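# Two robots place a shelf board on wall brackets

## Task

Take the shelf board off the cart and set it level across both wall brackets, slid back until it meets the wall; one or both robots may be used. At the end every gripper must have released it and the robots must have backed away, the board must stay in place without any robot supporting it, and no robot may have fallen over or be left leaning.

## Robot and tools

Robots: r1 and r2 are identical Hello Robot Stretch 3 units. Each has a differential base (two drive wheels plus a small passive omni wheel at the rear), a lift that moves the arm up and down a mast, and a telescoping arm that extends out of the robot's RIGHT side. The gripper only moves forward or back when the base drives. The base is 0.33 m long and 0.34 m wide. It spins about the point between the drive wheels, which is 0.05 m behind its front edge. With the arm retracted and the wrist folded, the wrist reaches 0.06 m beyond the right side and a spin sweeps a 0.28 m radius. An unfolded, level wrist reaches past that radius.

Frames: the base frame sits on the floor between the drive wheels, with x forward, y left and z up. hand_pose is expressed in it, at the point where the closed fingertips meet. With all wrist joints at zero, that hand frame has x up, y pointing back along the arm toward the mast, and z toward the robot's rear. The odometry frame is the base frame where the scene began. Each robot reports in its own frames, so only images, lidar_m, wrist_depth_mm and head_depth_mm show where the robots are relative to each other.

execute_actions: "actions" is a list with one action, or empty if you only want state and images. An action maps "r1" and/or "r2" to that robot's commands. "base" takes exactly one key. translate_m is a straight drive in metres, an offset from where the base last reported itself: positive forward, range -1 to 1, and there is no sideways motion. rotate_rad is an on-the-spot turn in radians, also an offset: positive is left (counter-clockwise seen from above), range -3.2 to 3.2. "joints" gives absolute targets by name, and their ranges are: lift_m 0 to 1.1 (arm height on the mast); arm_m 0 to 0.52 (extension); wrist_yaw_rad -1.345 to 4.42 (0 points along the arm, positive swings toward the front, 3.0 folds over the base); wrist_pitch_rad -1.57 to 0.451 (0 level, negative tips fingers down); wrist_roll_rad -2.911 to 2.911 (0 means fingers side by side and level); gripper_m -0.089 to 0.179 (larger is wider, and the real tip gap is 0.007 m smaller when nearly shut, 0.025 m smaller when fully open, and zero below 0.007); head_pan_rad -3.953 to 1.73 (0 forward, positive left, -1.57 looks along the arm); head_tilt_rad -1.53 to 0.419 (negative looks down). Done tolerances are ±0.004 for lift, arm and gripper, ±0.02 for yaw, roll and head, and ±0.05 for pitch. "contact_limits" takes {"arm_m": effort %, 1 to 100}, which stops the arm once its effort reaches that level. This limit also caps the arm's holding force until the next action. All motions in one action start together and may end at different times, and each action lasts at most 15 s. Anything you leave out may still be driving toward its earlier target. An unknown key or a value out of range rejects the whole call. If a result reports a stop, the remaining movement calls in that reply are skipped. "cameras" lists the images to return: r1_head_camera, r1_nav_camera, r1_wrist_camera, r2_head_camera, r2_nav_camera, r2_wrist_camera, or "all". Omitted or null gives all, and [] gives none.

wait: seconds from 0 to 10. It commands nothing and returns state and images. zoom_image: camera plus region [x0, y0, x1, y1] in pixels, where (0, 0) is the top-left corner and the region is at most 504 by 504. Head images are 896x504, nav images 672x504 (fisheye), and wrist images 644x364. finished_scene: scene is the current scene's number. This is final, so call it only once the board rests on its own and the robots are clear.

Result lines: base_status and joint_status give how each commanded motion ended: done, off_target (stopped short and possibly still pushing), contact_stop, time_out or torque_fault. on_its_own describes uncommanded parts, and its "held at" value is the target being held, not the actual position. joint_positions gives the current joint values. base_odometry comes from wheel counts, so slip is counted as travel, and its heading runs -3.142 to 3.142 with left positive. turned_by_wheels and turned_by_imu give the rotation since the last result. base_tilt gives forward and right lean in degrees, with a fixed bias of up to about 4 degrees per robot. motor_effort is a percent of maximum, positive toward higher joint values, with the peak for the last action in brackets. It is biased and noisy, and positive wheel effort pushes forward. lidar_m has 12 distances in 30-degree sectors, the 1st straight ahead and then counter-clockwise (4th left, 7th behind, 10th right). It works 0.15 to 12 m in a plane 0.17 m above the floor, so it sees table legs but not tops, misses glass, and can be blocked by the robot's own parts, especially with the lift low. wrist_depth_mm (45 to 1000) and head_depth_mm (280 to 4000, head image sideways) are 7x7 grids of median depth read from the top left, with "-" meaning no reading.

Contact and stops: the arm and lift halt on a firm push (contact_stop) and then go slack until commanded again. A slack lift may sag under load or keep pressing. The base, wrist and head never auto-stop. A wrist servo pushed hard for several seconds shuts off for 10 s (torque_fault).

Speed: the base moves fast (0.30 m/s, 1.9 rad/s) only when stowed, meaning lift_m under 0.30, arm_m under 0.03 and wrist_yaw_rad over 2.54. Otherwise it is held to 0.10 m/s and 0.63 rad/s.

Gripper: to grasp, command less than the object's width. To let go, command at least 0.02 more than the contact value. Neither the reading nor "done" proves you are holding something.

Safety: fold or unfold the wrist only with lift_m between 0.32 and 0.95, wrist_pitch_rad -0.4 and roll near 0. With yaw below -0.4, keep pitch at -0.5 or lower. Pushing on something rigid with the gripper above about 0.45 m, pushing again after a contact stop, driving while holding something fixed, or snagging furniture (especially in reverse) can tip a robot. If base_tilt shows a lean, free the gripper, undo the last move in small steps, and if needed lower lift_m to about 0.2. Robots must not press against each other: contact is not reported, and any further drive once bases touch is a hard press that ends the run. Identical drive commands can differ by up to 2.5 cm per metre between robots, which strains a shared load. Loose objects may get nudged occasionally. Between replies the robots keep holding your last command. Avoid drops, slams and hard shoves.

Each tool is called after "Call:" as name(argument=value, ...), one argument or row to a line, values as JSON.

## Session

I'll start by looking at the current state of the scene.

Call:
execute_actions(
  actions=[],
)

Scene clock: 0.00 s.
r1.base_odometry: x=+0.000 y=+0.000 heading=+0.000 (m, m, rad; r1's odometry frame)
r1.turned_by_wheels: +0.000 (rad since the last result)
r1.turned_by_imu: +0.000 (rad since the last result)
r1.base_tilt: forward=+0.7 right=+1.8 (deg)
r1.lidar_m: 1.11 1.38 1.36 1.48 2.22 6.97 4.32 3.42 2.67 1.29 1.03 1.02
r1.head_depth_mm: 1013 1007 1001 994 986 977 971 / 1088 1082 1070 1064 1051 1049 1034 / 1168 1160 1147 1144 1129 1118 1111 / 1266 1254 1240 1228 1219 1209 1197 / 1378 1366 1347 1340 1322 1310 1296 / 1512 1492 1479 1461 1445 1434 1413 / 1605 1587 1575 1563 1554 1539 1526
r1.base_status: not commanded
r1.joint_positions: lift_m=+0.569 arm_m=-0.002 wrist_yaw_rad=+3.076 wrist_pitch_rad=-0.311 wrist_roll_rad=-0.019 gripper_m=+0.037 head_pan_rad=-0.008 head_tilt_rad=-0.017
r1.joint_status: not commanded
r1.motor_effort: left_wheel=+0 right_wheel=+0 lift_m=+40 arm_m=+0 wrist_yaw_rad=+0 wrist_pitch_rad=+7 wrist_roll_rad=+0 gripper_m=+1 head_pan_rad=+0 head_tilt_rad=+3 (%)
r1.hand_pose: x=-0.0057 y=+0.0936 z=+0.6068 quat_wxyz=(+0.132, +0.695, +0.088, +0.702) (m; r1's base frame)
r1.wrist_depth_mm: - - - - - - 992 / - - - - - - - / - - - - - - - / - - - - - - - / - - - - - - - / - 970 966 953 - 923 914 / 843 823 - 808 783 771 779
r2.base_odometry: x=+0.000 y=+0.000 heading=+0.000 (m, m, rad; r2's odometry frame)
r2.turned_by_wheels: +0.000 (rad since the last result)
r2.turned_by_imu: +0.000 (rad since the last result)
r2.base_tilt: forward=+0.0 right=+0.5 (deg)
r2.lidar_m: 3.21 5.97 3.79 3.41 1.93 1.23 1.11 1.11 1.35 1.35 1.36 1.65
r2.head_depth_mm: 1896 2389 2405 2394 2427 2414 2006 / 1902 2730 3016 3009 3060 2755 1995 / 1894 2924 - - - 2901 2004 / 1894 2961 - - - 2906 1998 / 1903 2965 - - - 2888 1994 / 1902 2947 - - - 2919 2004 / 1902 2929 - - - 2894 1992
r2.base_status: not commanded
r2.joint_positions: lift_m=+0.471 arm_m=+0.000 wrist_yaw_rad=+3.046 wrist_pitch_rad=-0.467 wrist_roll_rad=+0.003 gripper_m=+0.037 head_pan_rad=+0.002 head_tilt_rad=+0.016
r2.joint_status: not commanded
r2.motor_effort: left_wheel=+1 right_wheel=+1 lift_m=+34 arm_m=+0 wrist_yaw_rad=-1 wrist_pitch_rad=+6 wrist_roll_rad=+0 gripper_m=+0 head_pan_rad=+0 head_tilt_rad=+2 (%)
r2.hand_pose: x=-0.0004 y=+0.0722 z=+0.4723 quat_wxyz=(+0.197, +0.696, +0.130, +0.678) (m; r2's base frame)
r2.wrist_depth_mm: - - - - - - - / - - - - - - - / - - - - - - - / 998 957 977 - - 998 - / 793 813 - 816 835 832 842 / 685 698 - 703 - 706 719 / 597 599 612 639 611 623 622
pictures: r1_head_camera (sideways: a quarter turn clockwise sets it upright), r1_nav_camera (sideways: a quarter turn counterclockwise sets it upright), r1_wrist_camera, r2_head_camera (sideways: a quarter turn clockwise sets it upright), r2_nav_camera (sideways: a quarter turn counterclockwise sets it upright), r2_wrist_camera
Images, in order (width x height): r1_head_camera 896x504, r1_nav_camera 672x504, r1_wrist_camera 644x364, r2_head_camera 896x504, r2_nav_camera 672x504, r2_wrist_camera 644x364.

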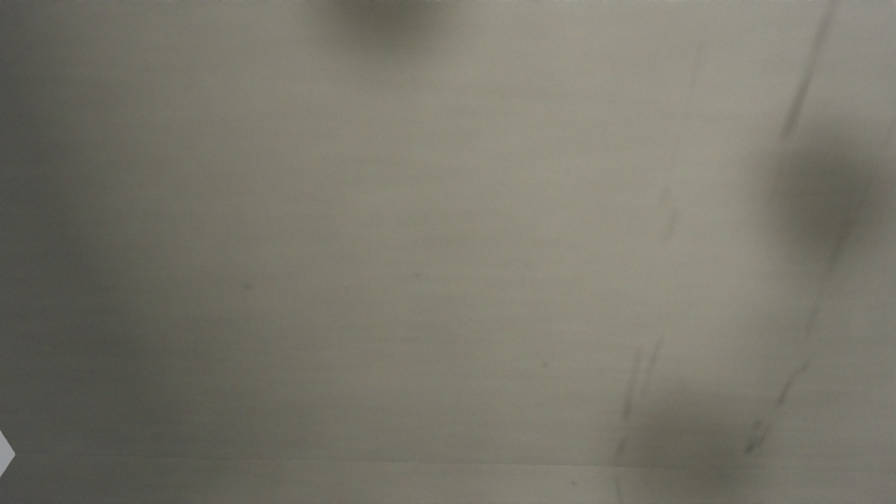

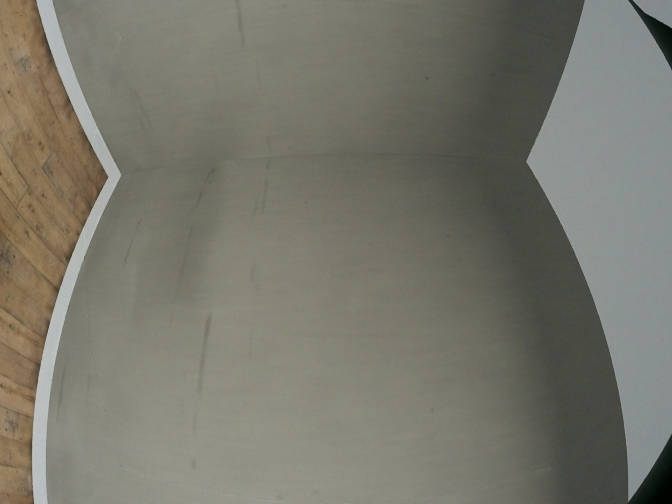

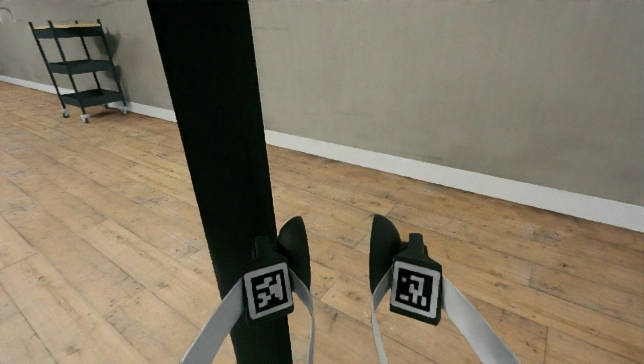

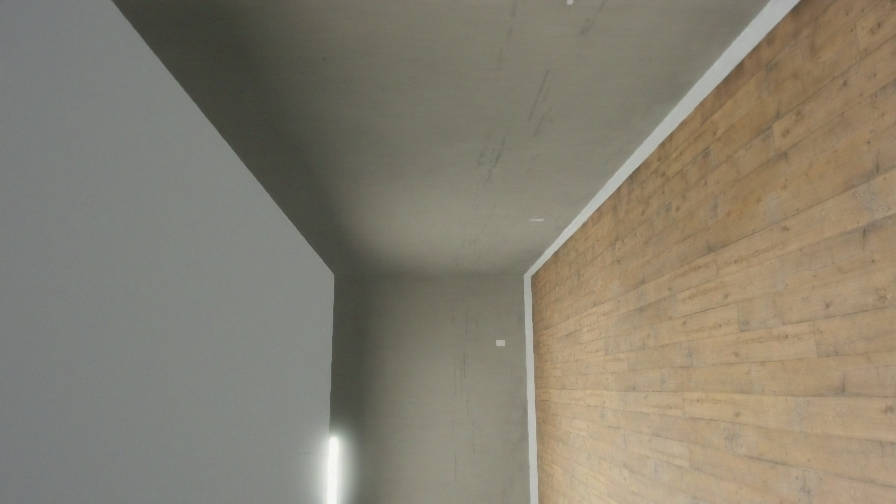

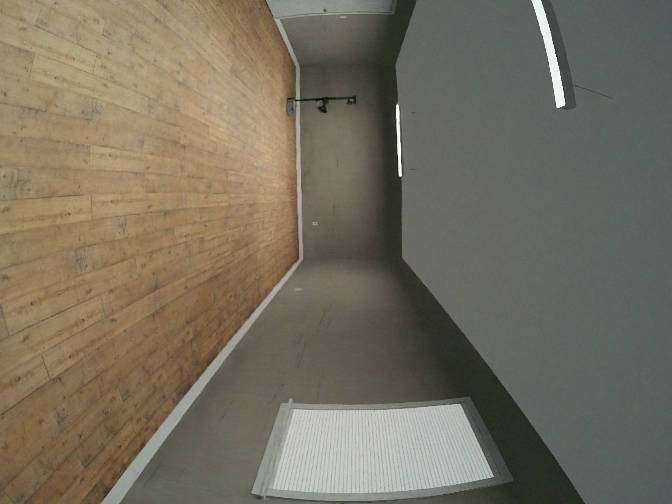

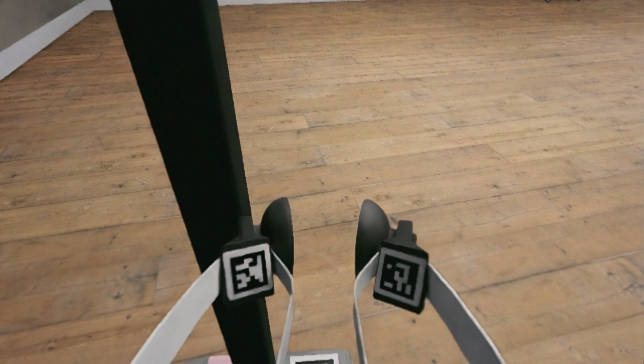

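Call:
execute_actions(
  actions=[
    {"r1": {"joints": {"head_pan_rad": 1.6, "head_tilt_rad": -0.3}}, "r2": {"joints": {"head_pan_rad": 1.3, "head_tilt_rad": -0.3}}},
  ],
  cameras=["r1_head_camera", "r1_nav_camera", "r2_head_camera", "r2_nav_camera"],
)

Scene clock: 1.57 s.
r1.base_odometry: x=+0.000 y=+0.000 heading=+0.000 (m, m, rad; r1's odometry frame)
r1.turned_by_wheels: +0.000 (rad since the last result)
r1.turned_by_imu: +0.000 (rad since the last result)
r1.base_tilt: forward=+0.7 right=+1.7 (deg)
r1.lidar_m: 1.11 1.38 1.36 1.48 2.22 6.93 4.31 3.45 2.67 1.28 1.03 1.02
r1.head_depth_mm: 1255 1300 1341 1388 1438 1492 1529 / 1340 1388 1436 1487 1554 1616 1631 / 1428 1486 1546 1612 1675 1749 1695 / 1543 1607 1668 1749 1831 1925 1687 / 1671 1755 1825 1921 2026 2066 1689 / 1800 1877 1972 2079 2198 2202 1679 / 1980 2079 2208 2340 2495 2205 1680
r1.base_status: not commanded
r1.joint_positions: lift_m=+0.569 arm_m=-0.002 wrist_yaw_rad=+3.076 wrist_pitch_rad=-0.311 wrist_roll_rad=-0.019 gripper_m=+0.037 head_pan_rad=+1.593 head_tilt_rad=-0.296
r1.joint_status: all done
r1.motor_effort: left_wheel=+0(0) right_wheel=+0(0) lift_m=+40(40) arm_m=-1(0) wrist_yaw_rad=+0(0) wrist_pitch_rad=+7(7) wrist_roll_rad=+0(0) gripper_m=+0(0) head_pan_rad=+4(39) head_tilt_rad=-2(26) (%)
r1.hand_pose: x=-0.0057 y=+0.0936 z=+0.6068 quat_wxyz=(+0.132, +0.695, +0.088, +0.702) (m; r1's base frame)
r1.wrist_depth_mm: - - - - - - 979 / - - - - - - - / - - - - - - - / - - - - - - - / - - - - - - - / - 986 973 947 - 926 923 / 826 816 - 800 774 773 779
r2.base_odometry: x=+0.000 y=+0.000 heading=+0.000 (m, m, rad; r2's odometry frame)
r2.turned_by_wheels: +0.000 (rad since the last result)
r2.turned_by_imu: +0.000 (rad since the last result)
r2.base_tilt: forward=+0.2 right=+0.5 (deg)
r2.lidar_m: 3.24 6.00 3.78 3.42 1.94 1.22 1.11 1.11 1.36 1.35 1.36 1.66
r2.head_depth_mm: 3887 - - 3820 2423 1790 1418 / 3626 3896 - 3772 2442 1783 1412 / 3436 3682 - 3740 2428 1783 1412 / 3230 3477 3719 3737 2418 1771 1413 / 3098 3280 3478 3550 2409 1779 1407 / 2969 3133 3333 3418 2391 1764 1402 / 2815 2994 3151 3289 2397 1772 1398
r2.base_status: not commanded
r2.joint_positions: lift_m=+0.471 arm_m=+0.000 wrist_yaw_rad=+3.046 wrist_pitch_rad=-0.467 wrist_roll_rad=+0.003 gripper_m=+0.037 head_pan_rad=+1.293 head_tilt_rad=-0.296
r2.joint_status: all done
r2.motor_effort: left_wheel=+1(0) right_wheel=+1(1) lift_m=+34(34) arm_m=+0(0) wrist_yaw_rad=+0(0) wrist_pitch_rad=+5(6) wrist_roll_rad=+0(0) gripper_m=+0(0) head_pan_rad=+2(33) head_tilt_rad=-3(31) (%)
r2.hand_pose: x=-0.0004 y=+0.0722 z=+0.4723 quat_wxyz=(+0.197, +0.696, +0.130, +0.678) (m; r2's base frame)
r2.wrist_depth_mm: - - - - - - - / - - - - - - - / - - - - - - - / 952 969 984 978 995 - - / 799 815 - 824 842 821 829 / 691 696 - 703 - 708 703 / 601 611 614 630 615 621 612
pictures: r1_head_camera (sideways: a quarter turn clockwise sets it upright), r1_nav_camera (sideways: a quarter turn counterclockwise sets it upright), r2_head_camera (sideways: a quarter turn clockwise sets it upright), r2_nav_camera (sideways: a quarter turn counterclockwise sets it upright)
Images, in order (width x height): r1_head_camera 896x504, r1_nav_camera 672x504, r2_head_camera 896x504, r2_nav_camera 672x504.

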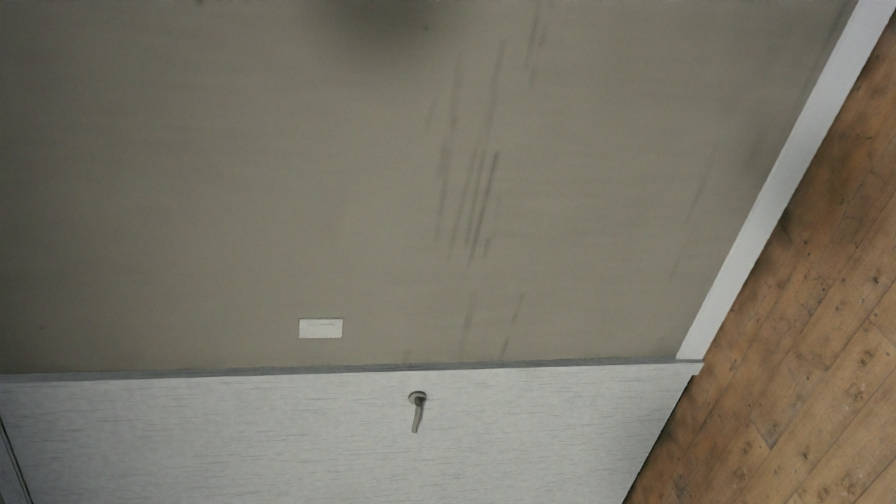

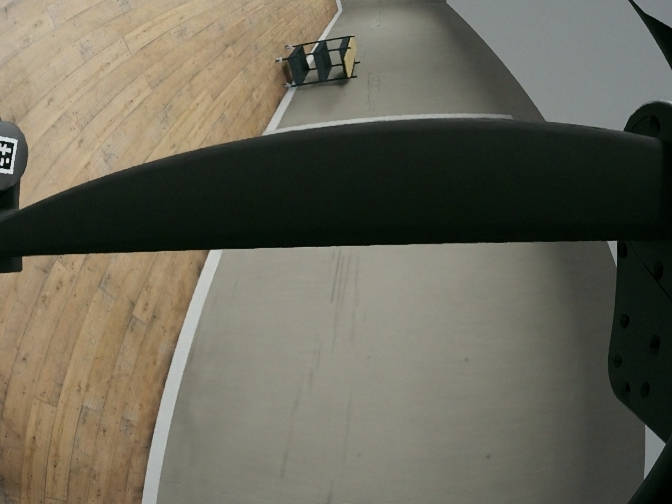

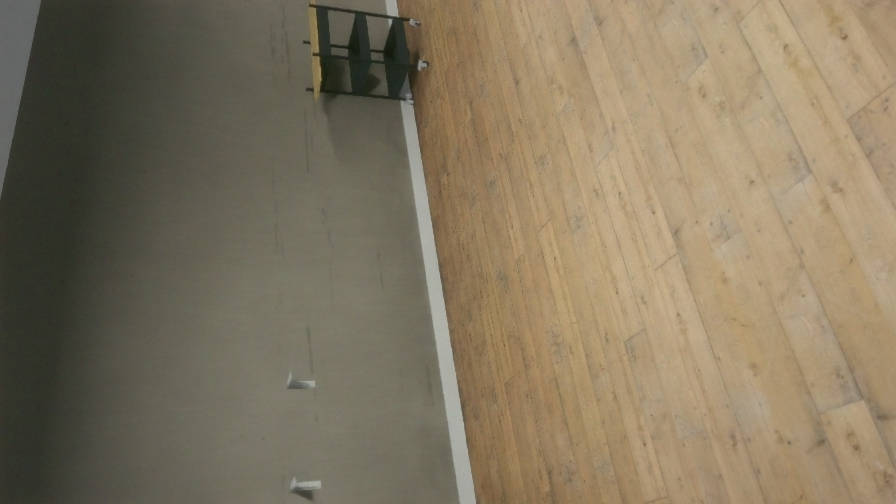

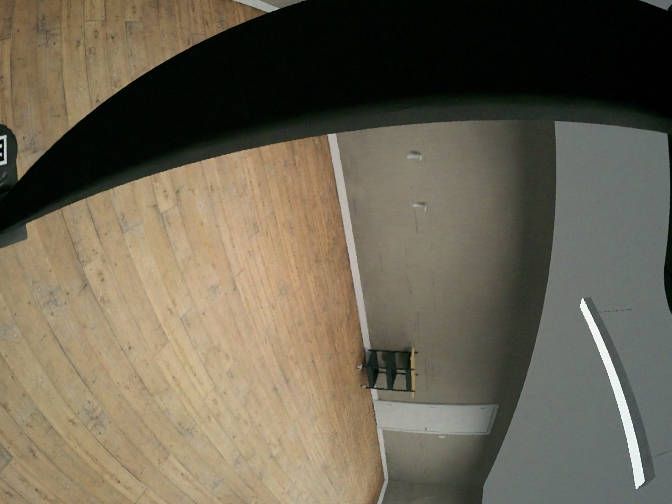

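Call:
zoom_image(
  camera="r2_head_camera",
  region=[260, 0, 480, 140],
)

Call:
zoom_image(
  camera="r2_head_camera",
  region=[240, 340, 400, 504],
)

Region (260, 0, 480, 140) of r2_head_camera's 896x504 image, scaled by 2.291, with more detail than that image has; it fills the top 321 rows of this view, and the rest is white.

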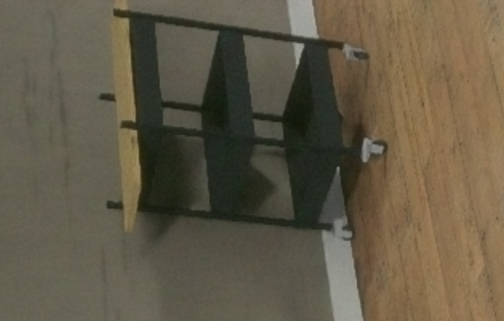

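Region (240, 340, 400, 504) of r2_head_camera's 896x504 image, scaled by 3.073, with more detail than that image has; it fills the left 492 columns of this view, and the rest is white.

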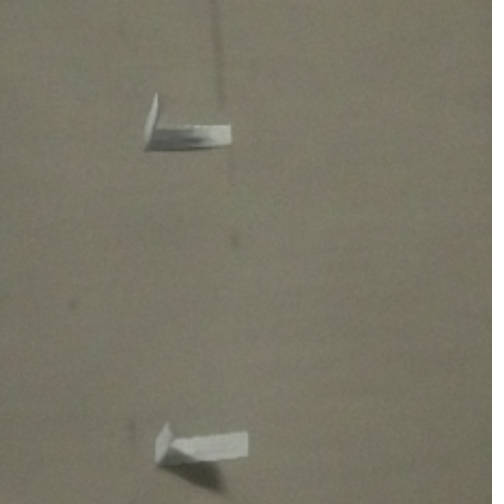

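Call:
execute_actions(
  actions=[
    {"r1": {"base": {"rotate_rad": 2.36}, "joints": {"lift_m": 0.27, "wrist_pitch_rad": -0.4, "head_pan_rad": -0.2, "head_tilt_rad": -0.2}}, "r2": {"base": {"rotate_rad": 1.0}, "joints": {"lift_m": 0.27, "wrist_pitch_rad": -0.4, "head_pan_rad": 0.0, "head_tilt_rad": -0.2}}},
  ],
  cameras=["r1_head_camera", "r1_nav_camera", "r2_head_camera", "r2_nav_camera"],
)

Scene clock: 8.27 s.
r1.base_odometry: x=+0.000 y=+0.000 heading=+2.360 (m, m, rad; r1's odometry frame)
r1.turned_by_wheels: +2.360 (rad since the last result)
r1.turned_by_imu: +2.316 (rad since the last result)
r1.base_tilt: forward=+0.7 right=+1.6 (deg)
r1.lidar_m: 3.28 5.68 3.69 3.39 1.69 1.11 1.02 1.03 1.28 1.36 1.38 1.72
r1.head_depth_mm: 2084 2066 2106 2134 2153 2179 1888 / 2421 2476 2496 2541 2565 2444 1873 / 2756 3088 3147 3186 3228 2550 1878 / 2767 3995 - 3905 3521 2541 1877 / 2769 - - - 3889 2541 1861 / 2785 - - - - 2545 1872 / 2800 - - - 3990 2529 1864
r1.base_status: done
r1.joint_positions: lift_m=+0.270 arm_m=-0.002 wrist_yaw_rad=+3.076 wrist_pitch_rad=-0.415 wrist_roll_rad=-0.019 gripper_m=+0.037 head_pan_rad=-0.193 head_tilt_rad=-0.211
r1.joint_status: all done
r1.motor_effort: left_wheel=-1(6) right_wheel=+2(10) lift_m=+35(39) arm_m=-1(1) wrist_yaw_rad=+0(0) wrist_pitch_rad=+7(7) wrist_roll_rad=+0(0) gripper_m=+0(0) head_pan_rad=-3(39) head_tilt_rad=+6(18) (%)
r1.hand_pose: x=-0.0065 y=+0.0817 z=+0.2834 quat_wxyz=(+0.168, +0.689, +0.125, +0.694) (m; r1's base frame)
r1.wrist_depth_mm: - - - - - - - / - - - - - - - / - - - 984 961 911 906 / 789 769 - 721 721 707 698 / 631 609 592 581 603 566 559 / 512 511 - - - 476 469 / 444 - - - 412 411 406
r2.base_odometry: x=+0.000 y=+0.000 heading=+1.000 (m, m, rad; r2's odometry frame)
r2.turned_by_wheels: +1.000 (rad since the last result)
r2.turned_by_imu: +1.007 (rad since the last result)
r2.base_tilt: forward=+0.1 right=+0.5 (deg)
r2.lidar_m: 3.89 3.43 2.09 1.25 1.10 1.11 1.31 1.35 1.36 1.60 2.90 6.47
r2.head_depth_mm: 3212 - - - 2818 1978 1528 / 3245 - - - 2832 1983 1528 / 3281 - - - 2815 1974 1522 / 3283 - - - 2832 1979 1516 / 3287 3889 - - 2802 1979 1517 / 3323 3591 3782 3894 2814 1960 1509 / 3098 3337 3415 3545 2798 1966 1517
r2.base_status: done
r2.joint_positions: lift_m=+0.270 arm_m=+0.000 wrist_yaw_rad=+3.046 wrist_pitch_rad=-0.421 wrist_roll_rad=+0.003 gripper_m=+0.037 head_pan_rad=+0.007 head_tilt_rad=-0.211
r2.joint_status: all done
r2.motor_effort: left_wheel=-1(6) right_wheel=+2(7) lift_m=+31(36) arm_m=+0(0) wrist_yaw_rad=+0(0) wrist_pitch_rad=+8(9) wrist_roll_rad=+0(0) gripper_m=+0(0) head_pan_rad=-4(36) head_tilt_rad=+7(22) (%)
r2.hand_pose: x=+0.0002 y=+0.0783 z=+0.2821 quat_wxyz=(+0.181, +0.699, +0.114, +0.683) (m; r2's base frame)
r2.wrist_depth_mm: 867 939 - - - - - / 897 - - - - - - / 879 893 909 891 921 912 925 / 675 695 706 696 707 699 705 / 564 564 - 572 598 571 575 / 473 509 - - - 480 490 / - - - - 418 425 420
pictures: r1_head_camera (sideways: a quarter turn clockwise sets it upright), r1_nav_camera (sideways: a quarter turn counterclockwise sets it upright), r2_head_camera (sideways: a quarter turn clockwise sets it upright), r2_nav_camera (sideways: a quarter turn counterclockwise sets it upright)
Images, in order (width x height): r1_head_camera 896x504, r1_nav_camera 672x504, r2_head_camera 896x504, r2_nav_camera 672x504.

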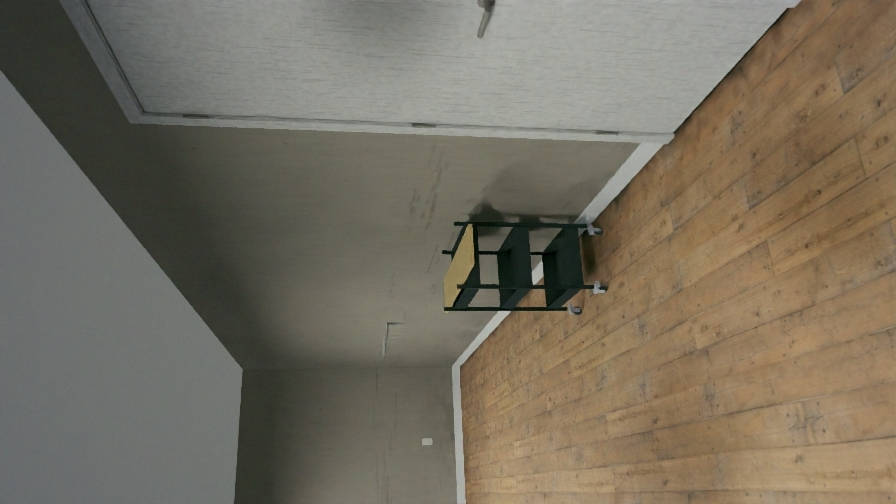

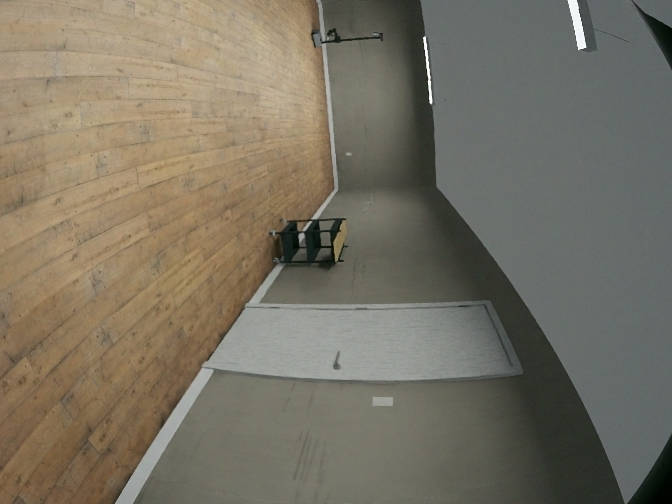

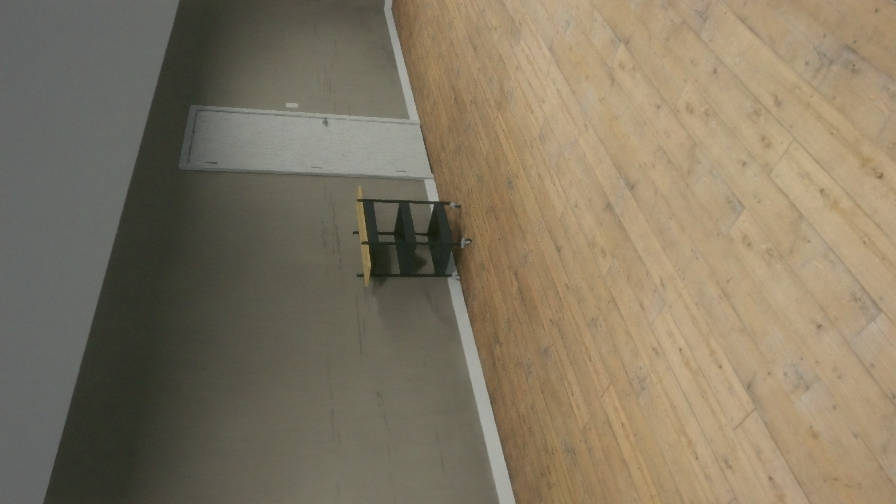

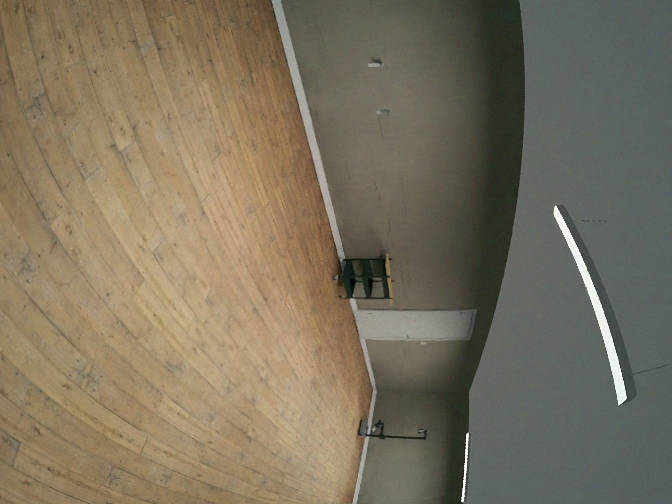

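Call:
zoom_image(
  camera="r1_head_camera",
  region=[420, 190, 620, 340],
)

Region (420, 190, 620, 340) of r1_head_camera's 896x504 image, scaled by 2.520, with more detail than that image has; it fills the top 378 rows of this view, and the rest is white.

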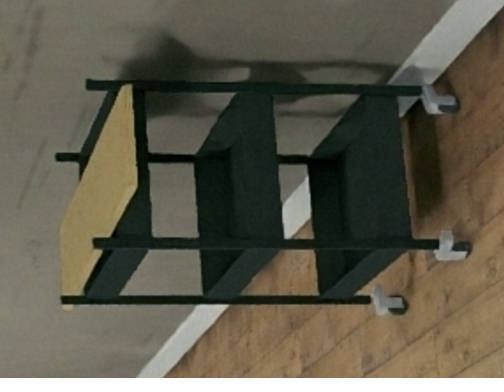

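Call:
execute_actions(
  actions=[
    {"r1": {"base": {"translate_m": 1.0}}, "r2": {"base": {"translate_m": 1.0}}},
  ],
  cameras=["r1_head_camera", "r2_head_camera"],
)

Call:
execute_actions(
  actions=[
    {"r1": {"base": {"translate_m": 0.8}, "joints": {"head_pan_rad": -0.5, "head_tilt_rad": -0.45}}, "r2": {"base": {"translate_m": 0.8}, "joints": {"head_pan_rad": -0.1, "head_tilt_rad": -0.3}}},
  ],
  cameras=["r1_head_camera", "r2_head_camera", "r1_nav_camera", "r2_nav_camera"],
)

Scene clock: 14.13 s.
r1.base_odometry: x=-0.710 y=+0.705 heading=+2.360 (m, m, rad; r1's odometry frame)
r1.turned_by_wheels: +0.000 (rad since the last result)
r1.turned_by_imu: +0.003 (rad since the last result)
r1.base_tilt: forward=+0.8 right=+1.8 (deg)
r1.lidar_m: 2.30 5.16 3.85 3.53 3.33 2.18 2.01 2.03 1.34 1.23 1.24 1.52
r1.head_depth_mm: 1881 1901 1919 1949 1969 2004 1890 / 2228 2270 2290 2332 2350 2330 1889 / 2599 2762 2860 2844 2758 2528 1876 / 2778 3567 3727 3523 2902 2538 1877 / 2762 - - - 3996 2547 1877 / 2778 - - - - 2538 1869 / 2788 - - - 3970 2518 1865
r1.base_status: done
r1.joint_positions: lift_m=+0.270 arm_m=-0.002 wrist_yaw_rad=+3.076 wrist_pitch_rad=-0.415 wrist_roll_rad=-0.019 gripper_m=+0.037 head_pan_rad=-0.193 head_tilt_rad=-0.210
r1.joint_status: not commanded
r1.motor_effort: left_wheel=-1(5) right_wheel=+2(10) lift_m=+36(36) arm_m=-1(1) wrist_yaw_rad=+0(0) wrist_pitch_rad=+7(7) wrist_roll_rad=+0(1) gripper_m=+0(0) head_pan_rad=-3(4) head_tilt_rad=+6(6) (%)
r1.hand_pose: x=-0.0065 y=+0.0817 z=+0.2834 quat_wxyz=(+0.168, +0.689, +0.125, +0.694) (m; r1's base frame)
r1.wrist_depth_mm: - - - - - - - / - - - - - - - / - - - 949 974 943 905 / 787 761 - 738 719 706 685 / 624 611 593 593 592 573 558 / 516 506 - - - 474 471 / 442 - - - 413 406 408
r2.base_odometry: x=+0.540 y=+0.841 heading=+1.000 (m, m, rad; r2's odometry frame)
r2.turned_by_wheels: +0.000 (rad since the last result)
r2.turned_by_imu: +0.004 (rad since the last result)
r2.base_tilt: forward=+0.2 right=+0.5 (deg)
r2.lidar_m: 3.04 2.69 2.69 2.02 1.78 1.79 2.12 2.09 2.09 2.48 4.54 5.07
r2.head_depth_mm: 3254 - - - 2855 1981 1531 / 3255 - - - 2848 1980 1528 / 3264 3797 - - 2827 1969 1524 / 3159 3377 3581 3655 2828 1980 1519 / 2910 3051 3215 3400 2811 1979 1518 / 2671 2797 2940 3082 2802 1976 1525 / 2475 2571 2687 2809 2797 1966 1513
r2.base_status: done
r2.joint_positions: lift_m=+0.270 arm_m=+0.000 wrist_yaw_rad=+3.046 wrist_pitch_rad=-0.421 wrist_roll_rad=+0.003 gripper_m=+0.037 head_pan_rad=+0.007 head_tilt_rad=-0.210
r2.joint_status: not commanded
r2.motor_effort: left_wheel=-1(9) right_wheel=+2(9) lift_m=+31(32) arm_m=+0(0) wrist_yaw_rad=-1(0) wrist_pitch_rad=+8(8) wrist_roll_rad=+0(0) gripper_m=+0(0) head_pan_rad=-4(4) head_tilt_rad=+6(7) (%)
r2.hand_pose: x=+0.0002 y=+0.0783 z=+0.2822 quat_wxyz=(+0.181, +0.699, +0.114, +0.683) (m; r2's base frame)
r2.wrist_depth_mm: - - - - - - - / - - - - - - - / 878 900 925 911 915 916 920 / 683 679 713 701 692 712 696 / 574 563 - 578 593 571 578 / 474 503 - - - 489 492 / - - - - 422 421 422
pictures: r1_head_camera (sideways: a quarter turn clockwise sets it upright), r2_head_camera (sideways: a quarter turn clockwise sets it upright)
Images, in order (width x height): r1_head_camera 896x504, r2_head_camera 896x504.

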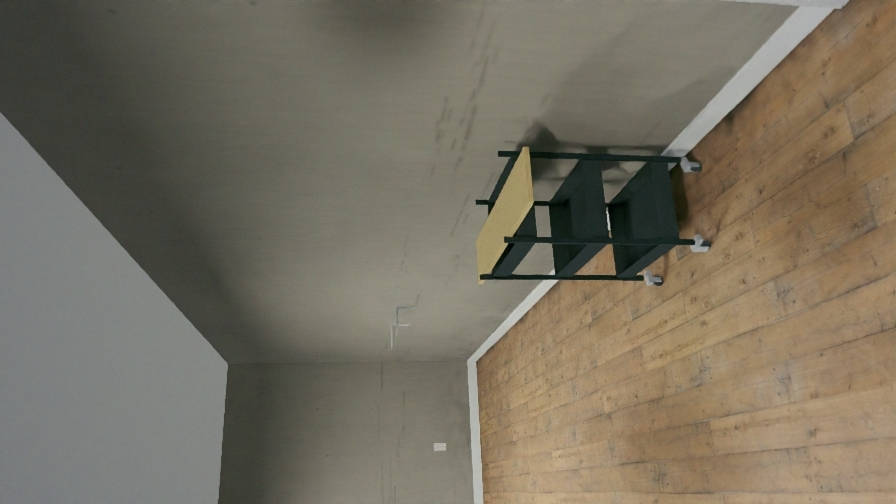

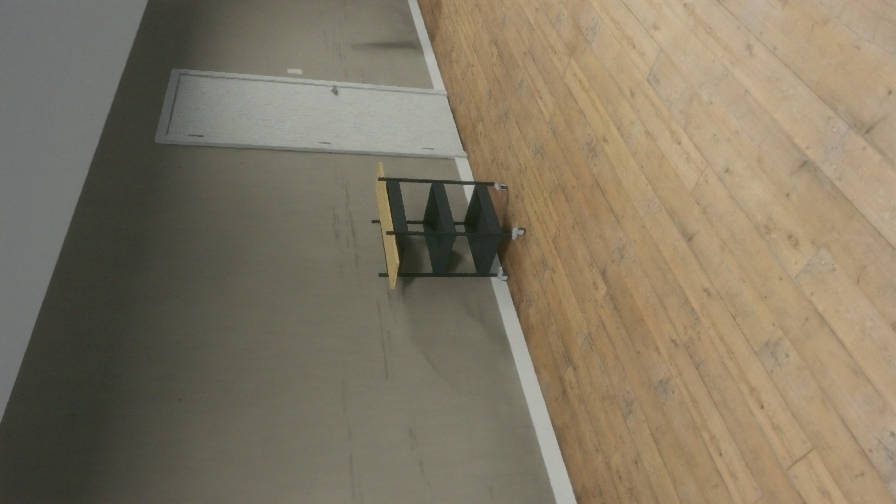

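Scene clock: 18.57 s.
r1.base_odometry: x=-1.277 y=+1.268 heading=+2.360 (m, m, rad; r1's odometry frame)
r1.turned_by_wheels: +0.000 (rad since the last result)
r1.turned_by_imu: +0.002 (rad since the last result)
r1.base_tilt: forward=+0.8 right=+1.7 (deg)
r1.lidar_m: 1.86 3.73 3.93 3.64 3.68 3.02 2.80 1.86 1.22 1.11 1.12 1.42
r1.head_depth_mm: 1186 1239 1297 1366 1431 1512 1466 / 1307 1381 1443 1532 1616 1680 1465 / 1459 1540 1631 1740 1859 1825 1463 / 1649 1751 1866 1917 2076 1831 1464 / 1890 2031 2188 1847 1930 1816 1465 / 2223 2437 2596 2009 2178 1816 1453 / 2712 2989 3356 3359 2395 1803 1457
r1.base_status: done
r1.joint_positions: lift_m=+0.270 arm_m=-0.002 wrist_yaw_rad=+3.076 wrist_pitch_rad=-0.415 wrist_roll_rad=-0.019 gripper_m=+0.037 head_pan_rad=-0.493 head_tilt_rad=-0.445
r1.joint_status: all done
r1.motor_effort: left_wheel=-2(4) right_wheel=+2(9) lift_m=+35(36) arm_m=-1(1) wrist_yaw_rad=+1(0) wrist_pitch_rad=+7(7) wrist_roll_rad=+0(1) gripper_m=+0(0) head_pan_rad=-3(26) head_tilt_rad=-3(23) (%)
r1.hand_pose: x=-0.0065 y=+0.0817 z=+0.2834 quat_wxyz=(+0.168, +0.689, +0.125, +0.694) (m; r1's base frame)
r1.wrist_depth_mm: - - - - - - - / - - - - - - - / - - - 988 979 934 922 / 783 771 - 741 707 706 698 / 624 613 594 595 590 568 557 / 513 504 - - - 473 471 / 448 - - - 410 411 406
r2.base_odometry: x=+0.973 y=+1.514 heading=+1.000 (m, m, rad; r2's odometry frame)
r2.turned_by_wheels: +0.000 (rad since the last result)
r2.turned_by_imu: +0.003 (rad since the last result)
r2.base_tilt: forward=+0.1 right=+0.3 (deg)
r2.lidar_m: 2.37 2.10 2.10 2.49 2.33 2.33 2.76 2.68 2.68 3.19 5.84 3.90
r2.head_depth_mm: - - - 3834 2447 1795 1408 / 3523 3887 - 3785 2426 1789 1411 / 3094 3313 3574 3605 2427 1790 1410 / 2716 2929 3025 2933 2404 1782 1412 / 2457 2601 2688 2898 2396 1771 1406 / 2208 2340 2460 2615 2397 1771 1405 / 2016 2112 2243 2353 2359 1766 1398
r2.base_status: done
r2.joint_positions: lift_m=+0.270 arm_m=+0.000 wrist_yaw_rad=+3.046 wrist_pitch_rad=-0.421 wrist_roll_rad=+0.003 gripper_m=+0.037 head_pan_rad=-0.093 head_tilt_rad=-0.297
r2.joint_status: all done
r2.motor_effort: left_wheel=-1(9) right_wheel=+2(8) lift_m=+32(32) arm_m=+0(0) wrist_yaw_rad=+0(0) wrist_pitch_rad=+8(8) wrist_roll_rad=+0(0) gripper_m=+0(0) head_pan_rad=-4(16) head_tilt_rad=-2(17) (%)
r2.hand_pose: x=+0.0002 y=+0.0783 z=+0.2822 quat_wxyz=(+0.181, +0.699, +0.114, +0.683) (m; r2's base frame)
r2.wrist_depth_mm: - - - - - - - / - - - - - - - / 869 885 906 890 908 923 928 / 681 673 722 691 705 705 706 / 566 564 - 563 603 583 577 / 477 510 - - - 490 492 / - - - - 419 419 417
pictures: r1_head_camera (sideways: a quarter turn clockwise sets it upright), r1_nav_camera (sideways: a quarter turn counterclockwise sets it upright), r2_head_camera (sideways: a quarter turn clockwise sets it upright), r2_nav_camera (sideways: a quarter turn counterclockwise sets it upright)
Images, in order (width x height): r1_head_camera 896x504, r1_nav_camera 672x504, r2_head_camera 896x504, r2_nav_camera 672x504.

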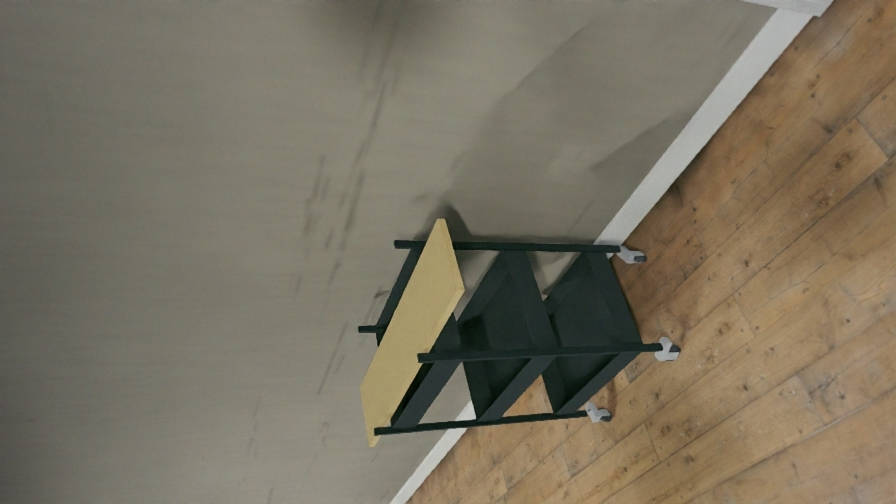

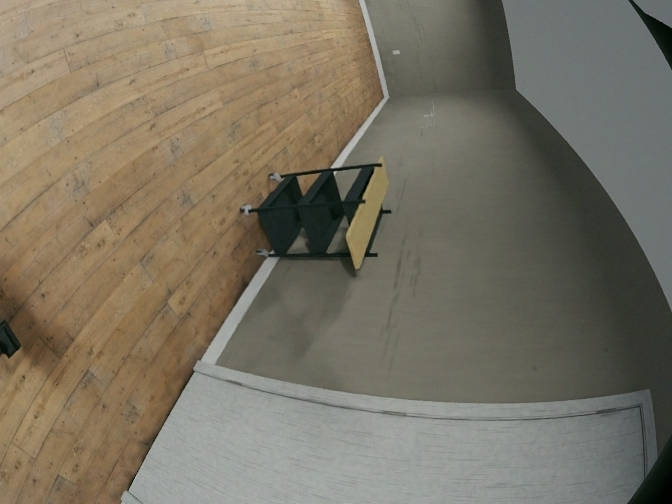

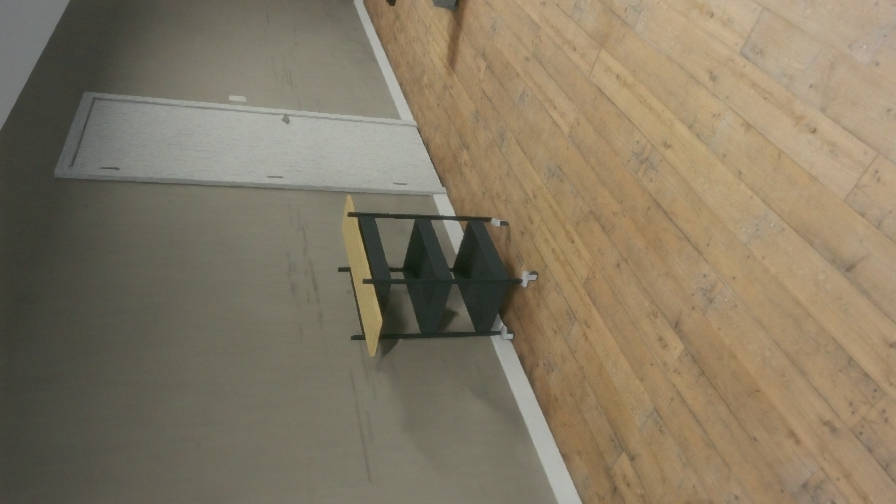

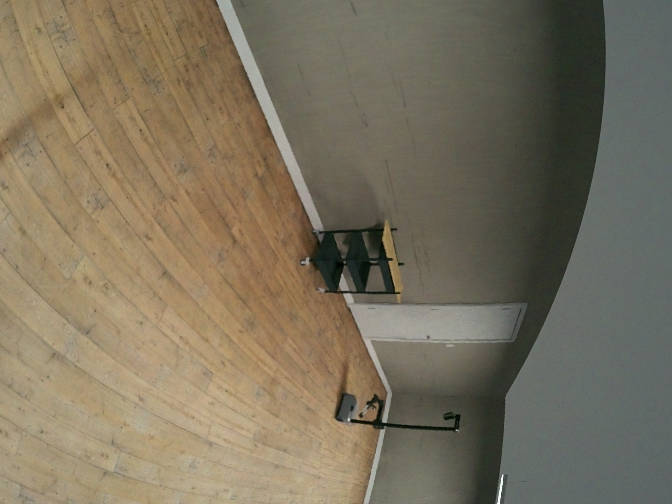

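Call:
zoom_image(
  camera="r1_head_camera",
  region=[330, 190, 700, 470],
)

Region (330, 190, 700, 470) of r1_head_camera's 896x504 image, scaled by 1.362, with more detail than that image has; it fills the top 381 rows of this view, and the rest is white.

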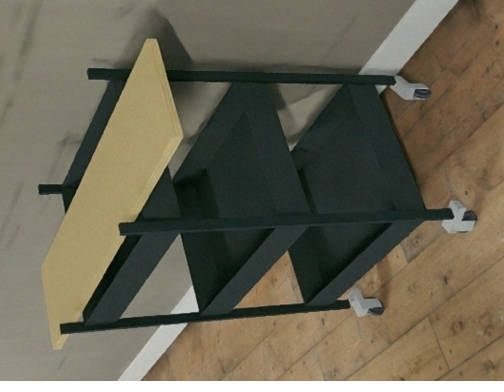

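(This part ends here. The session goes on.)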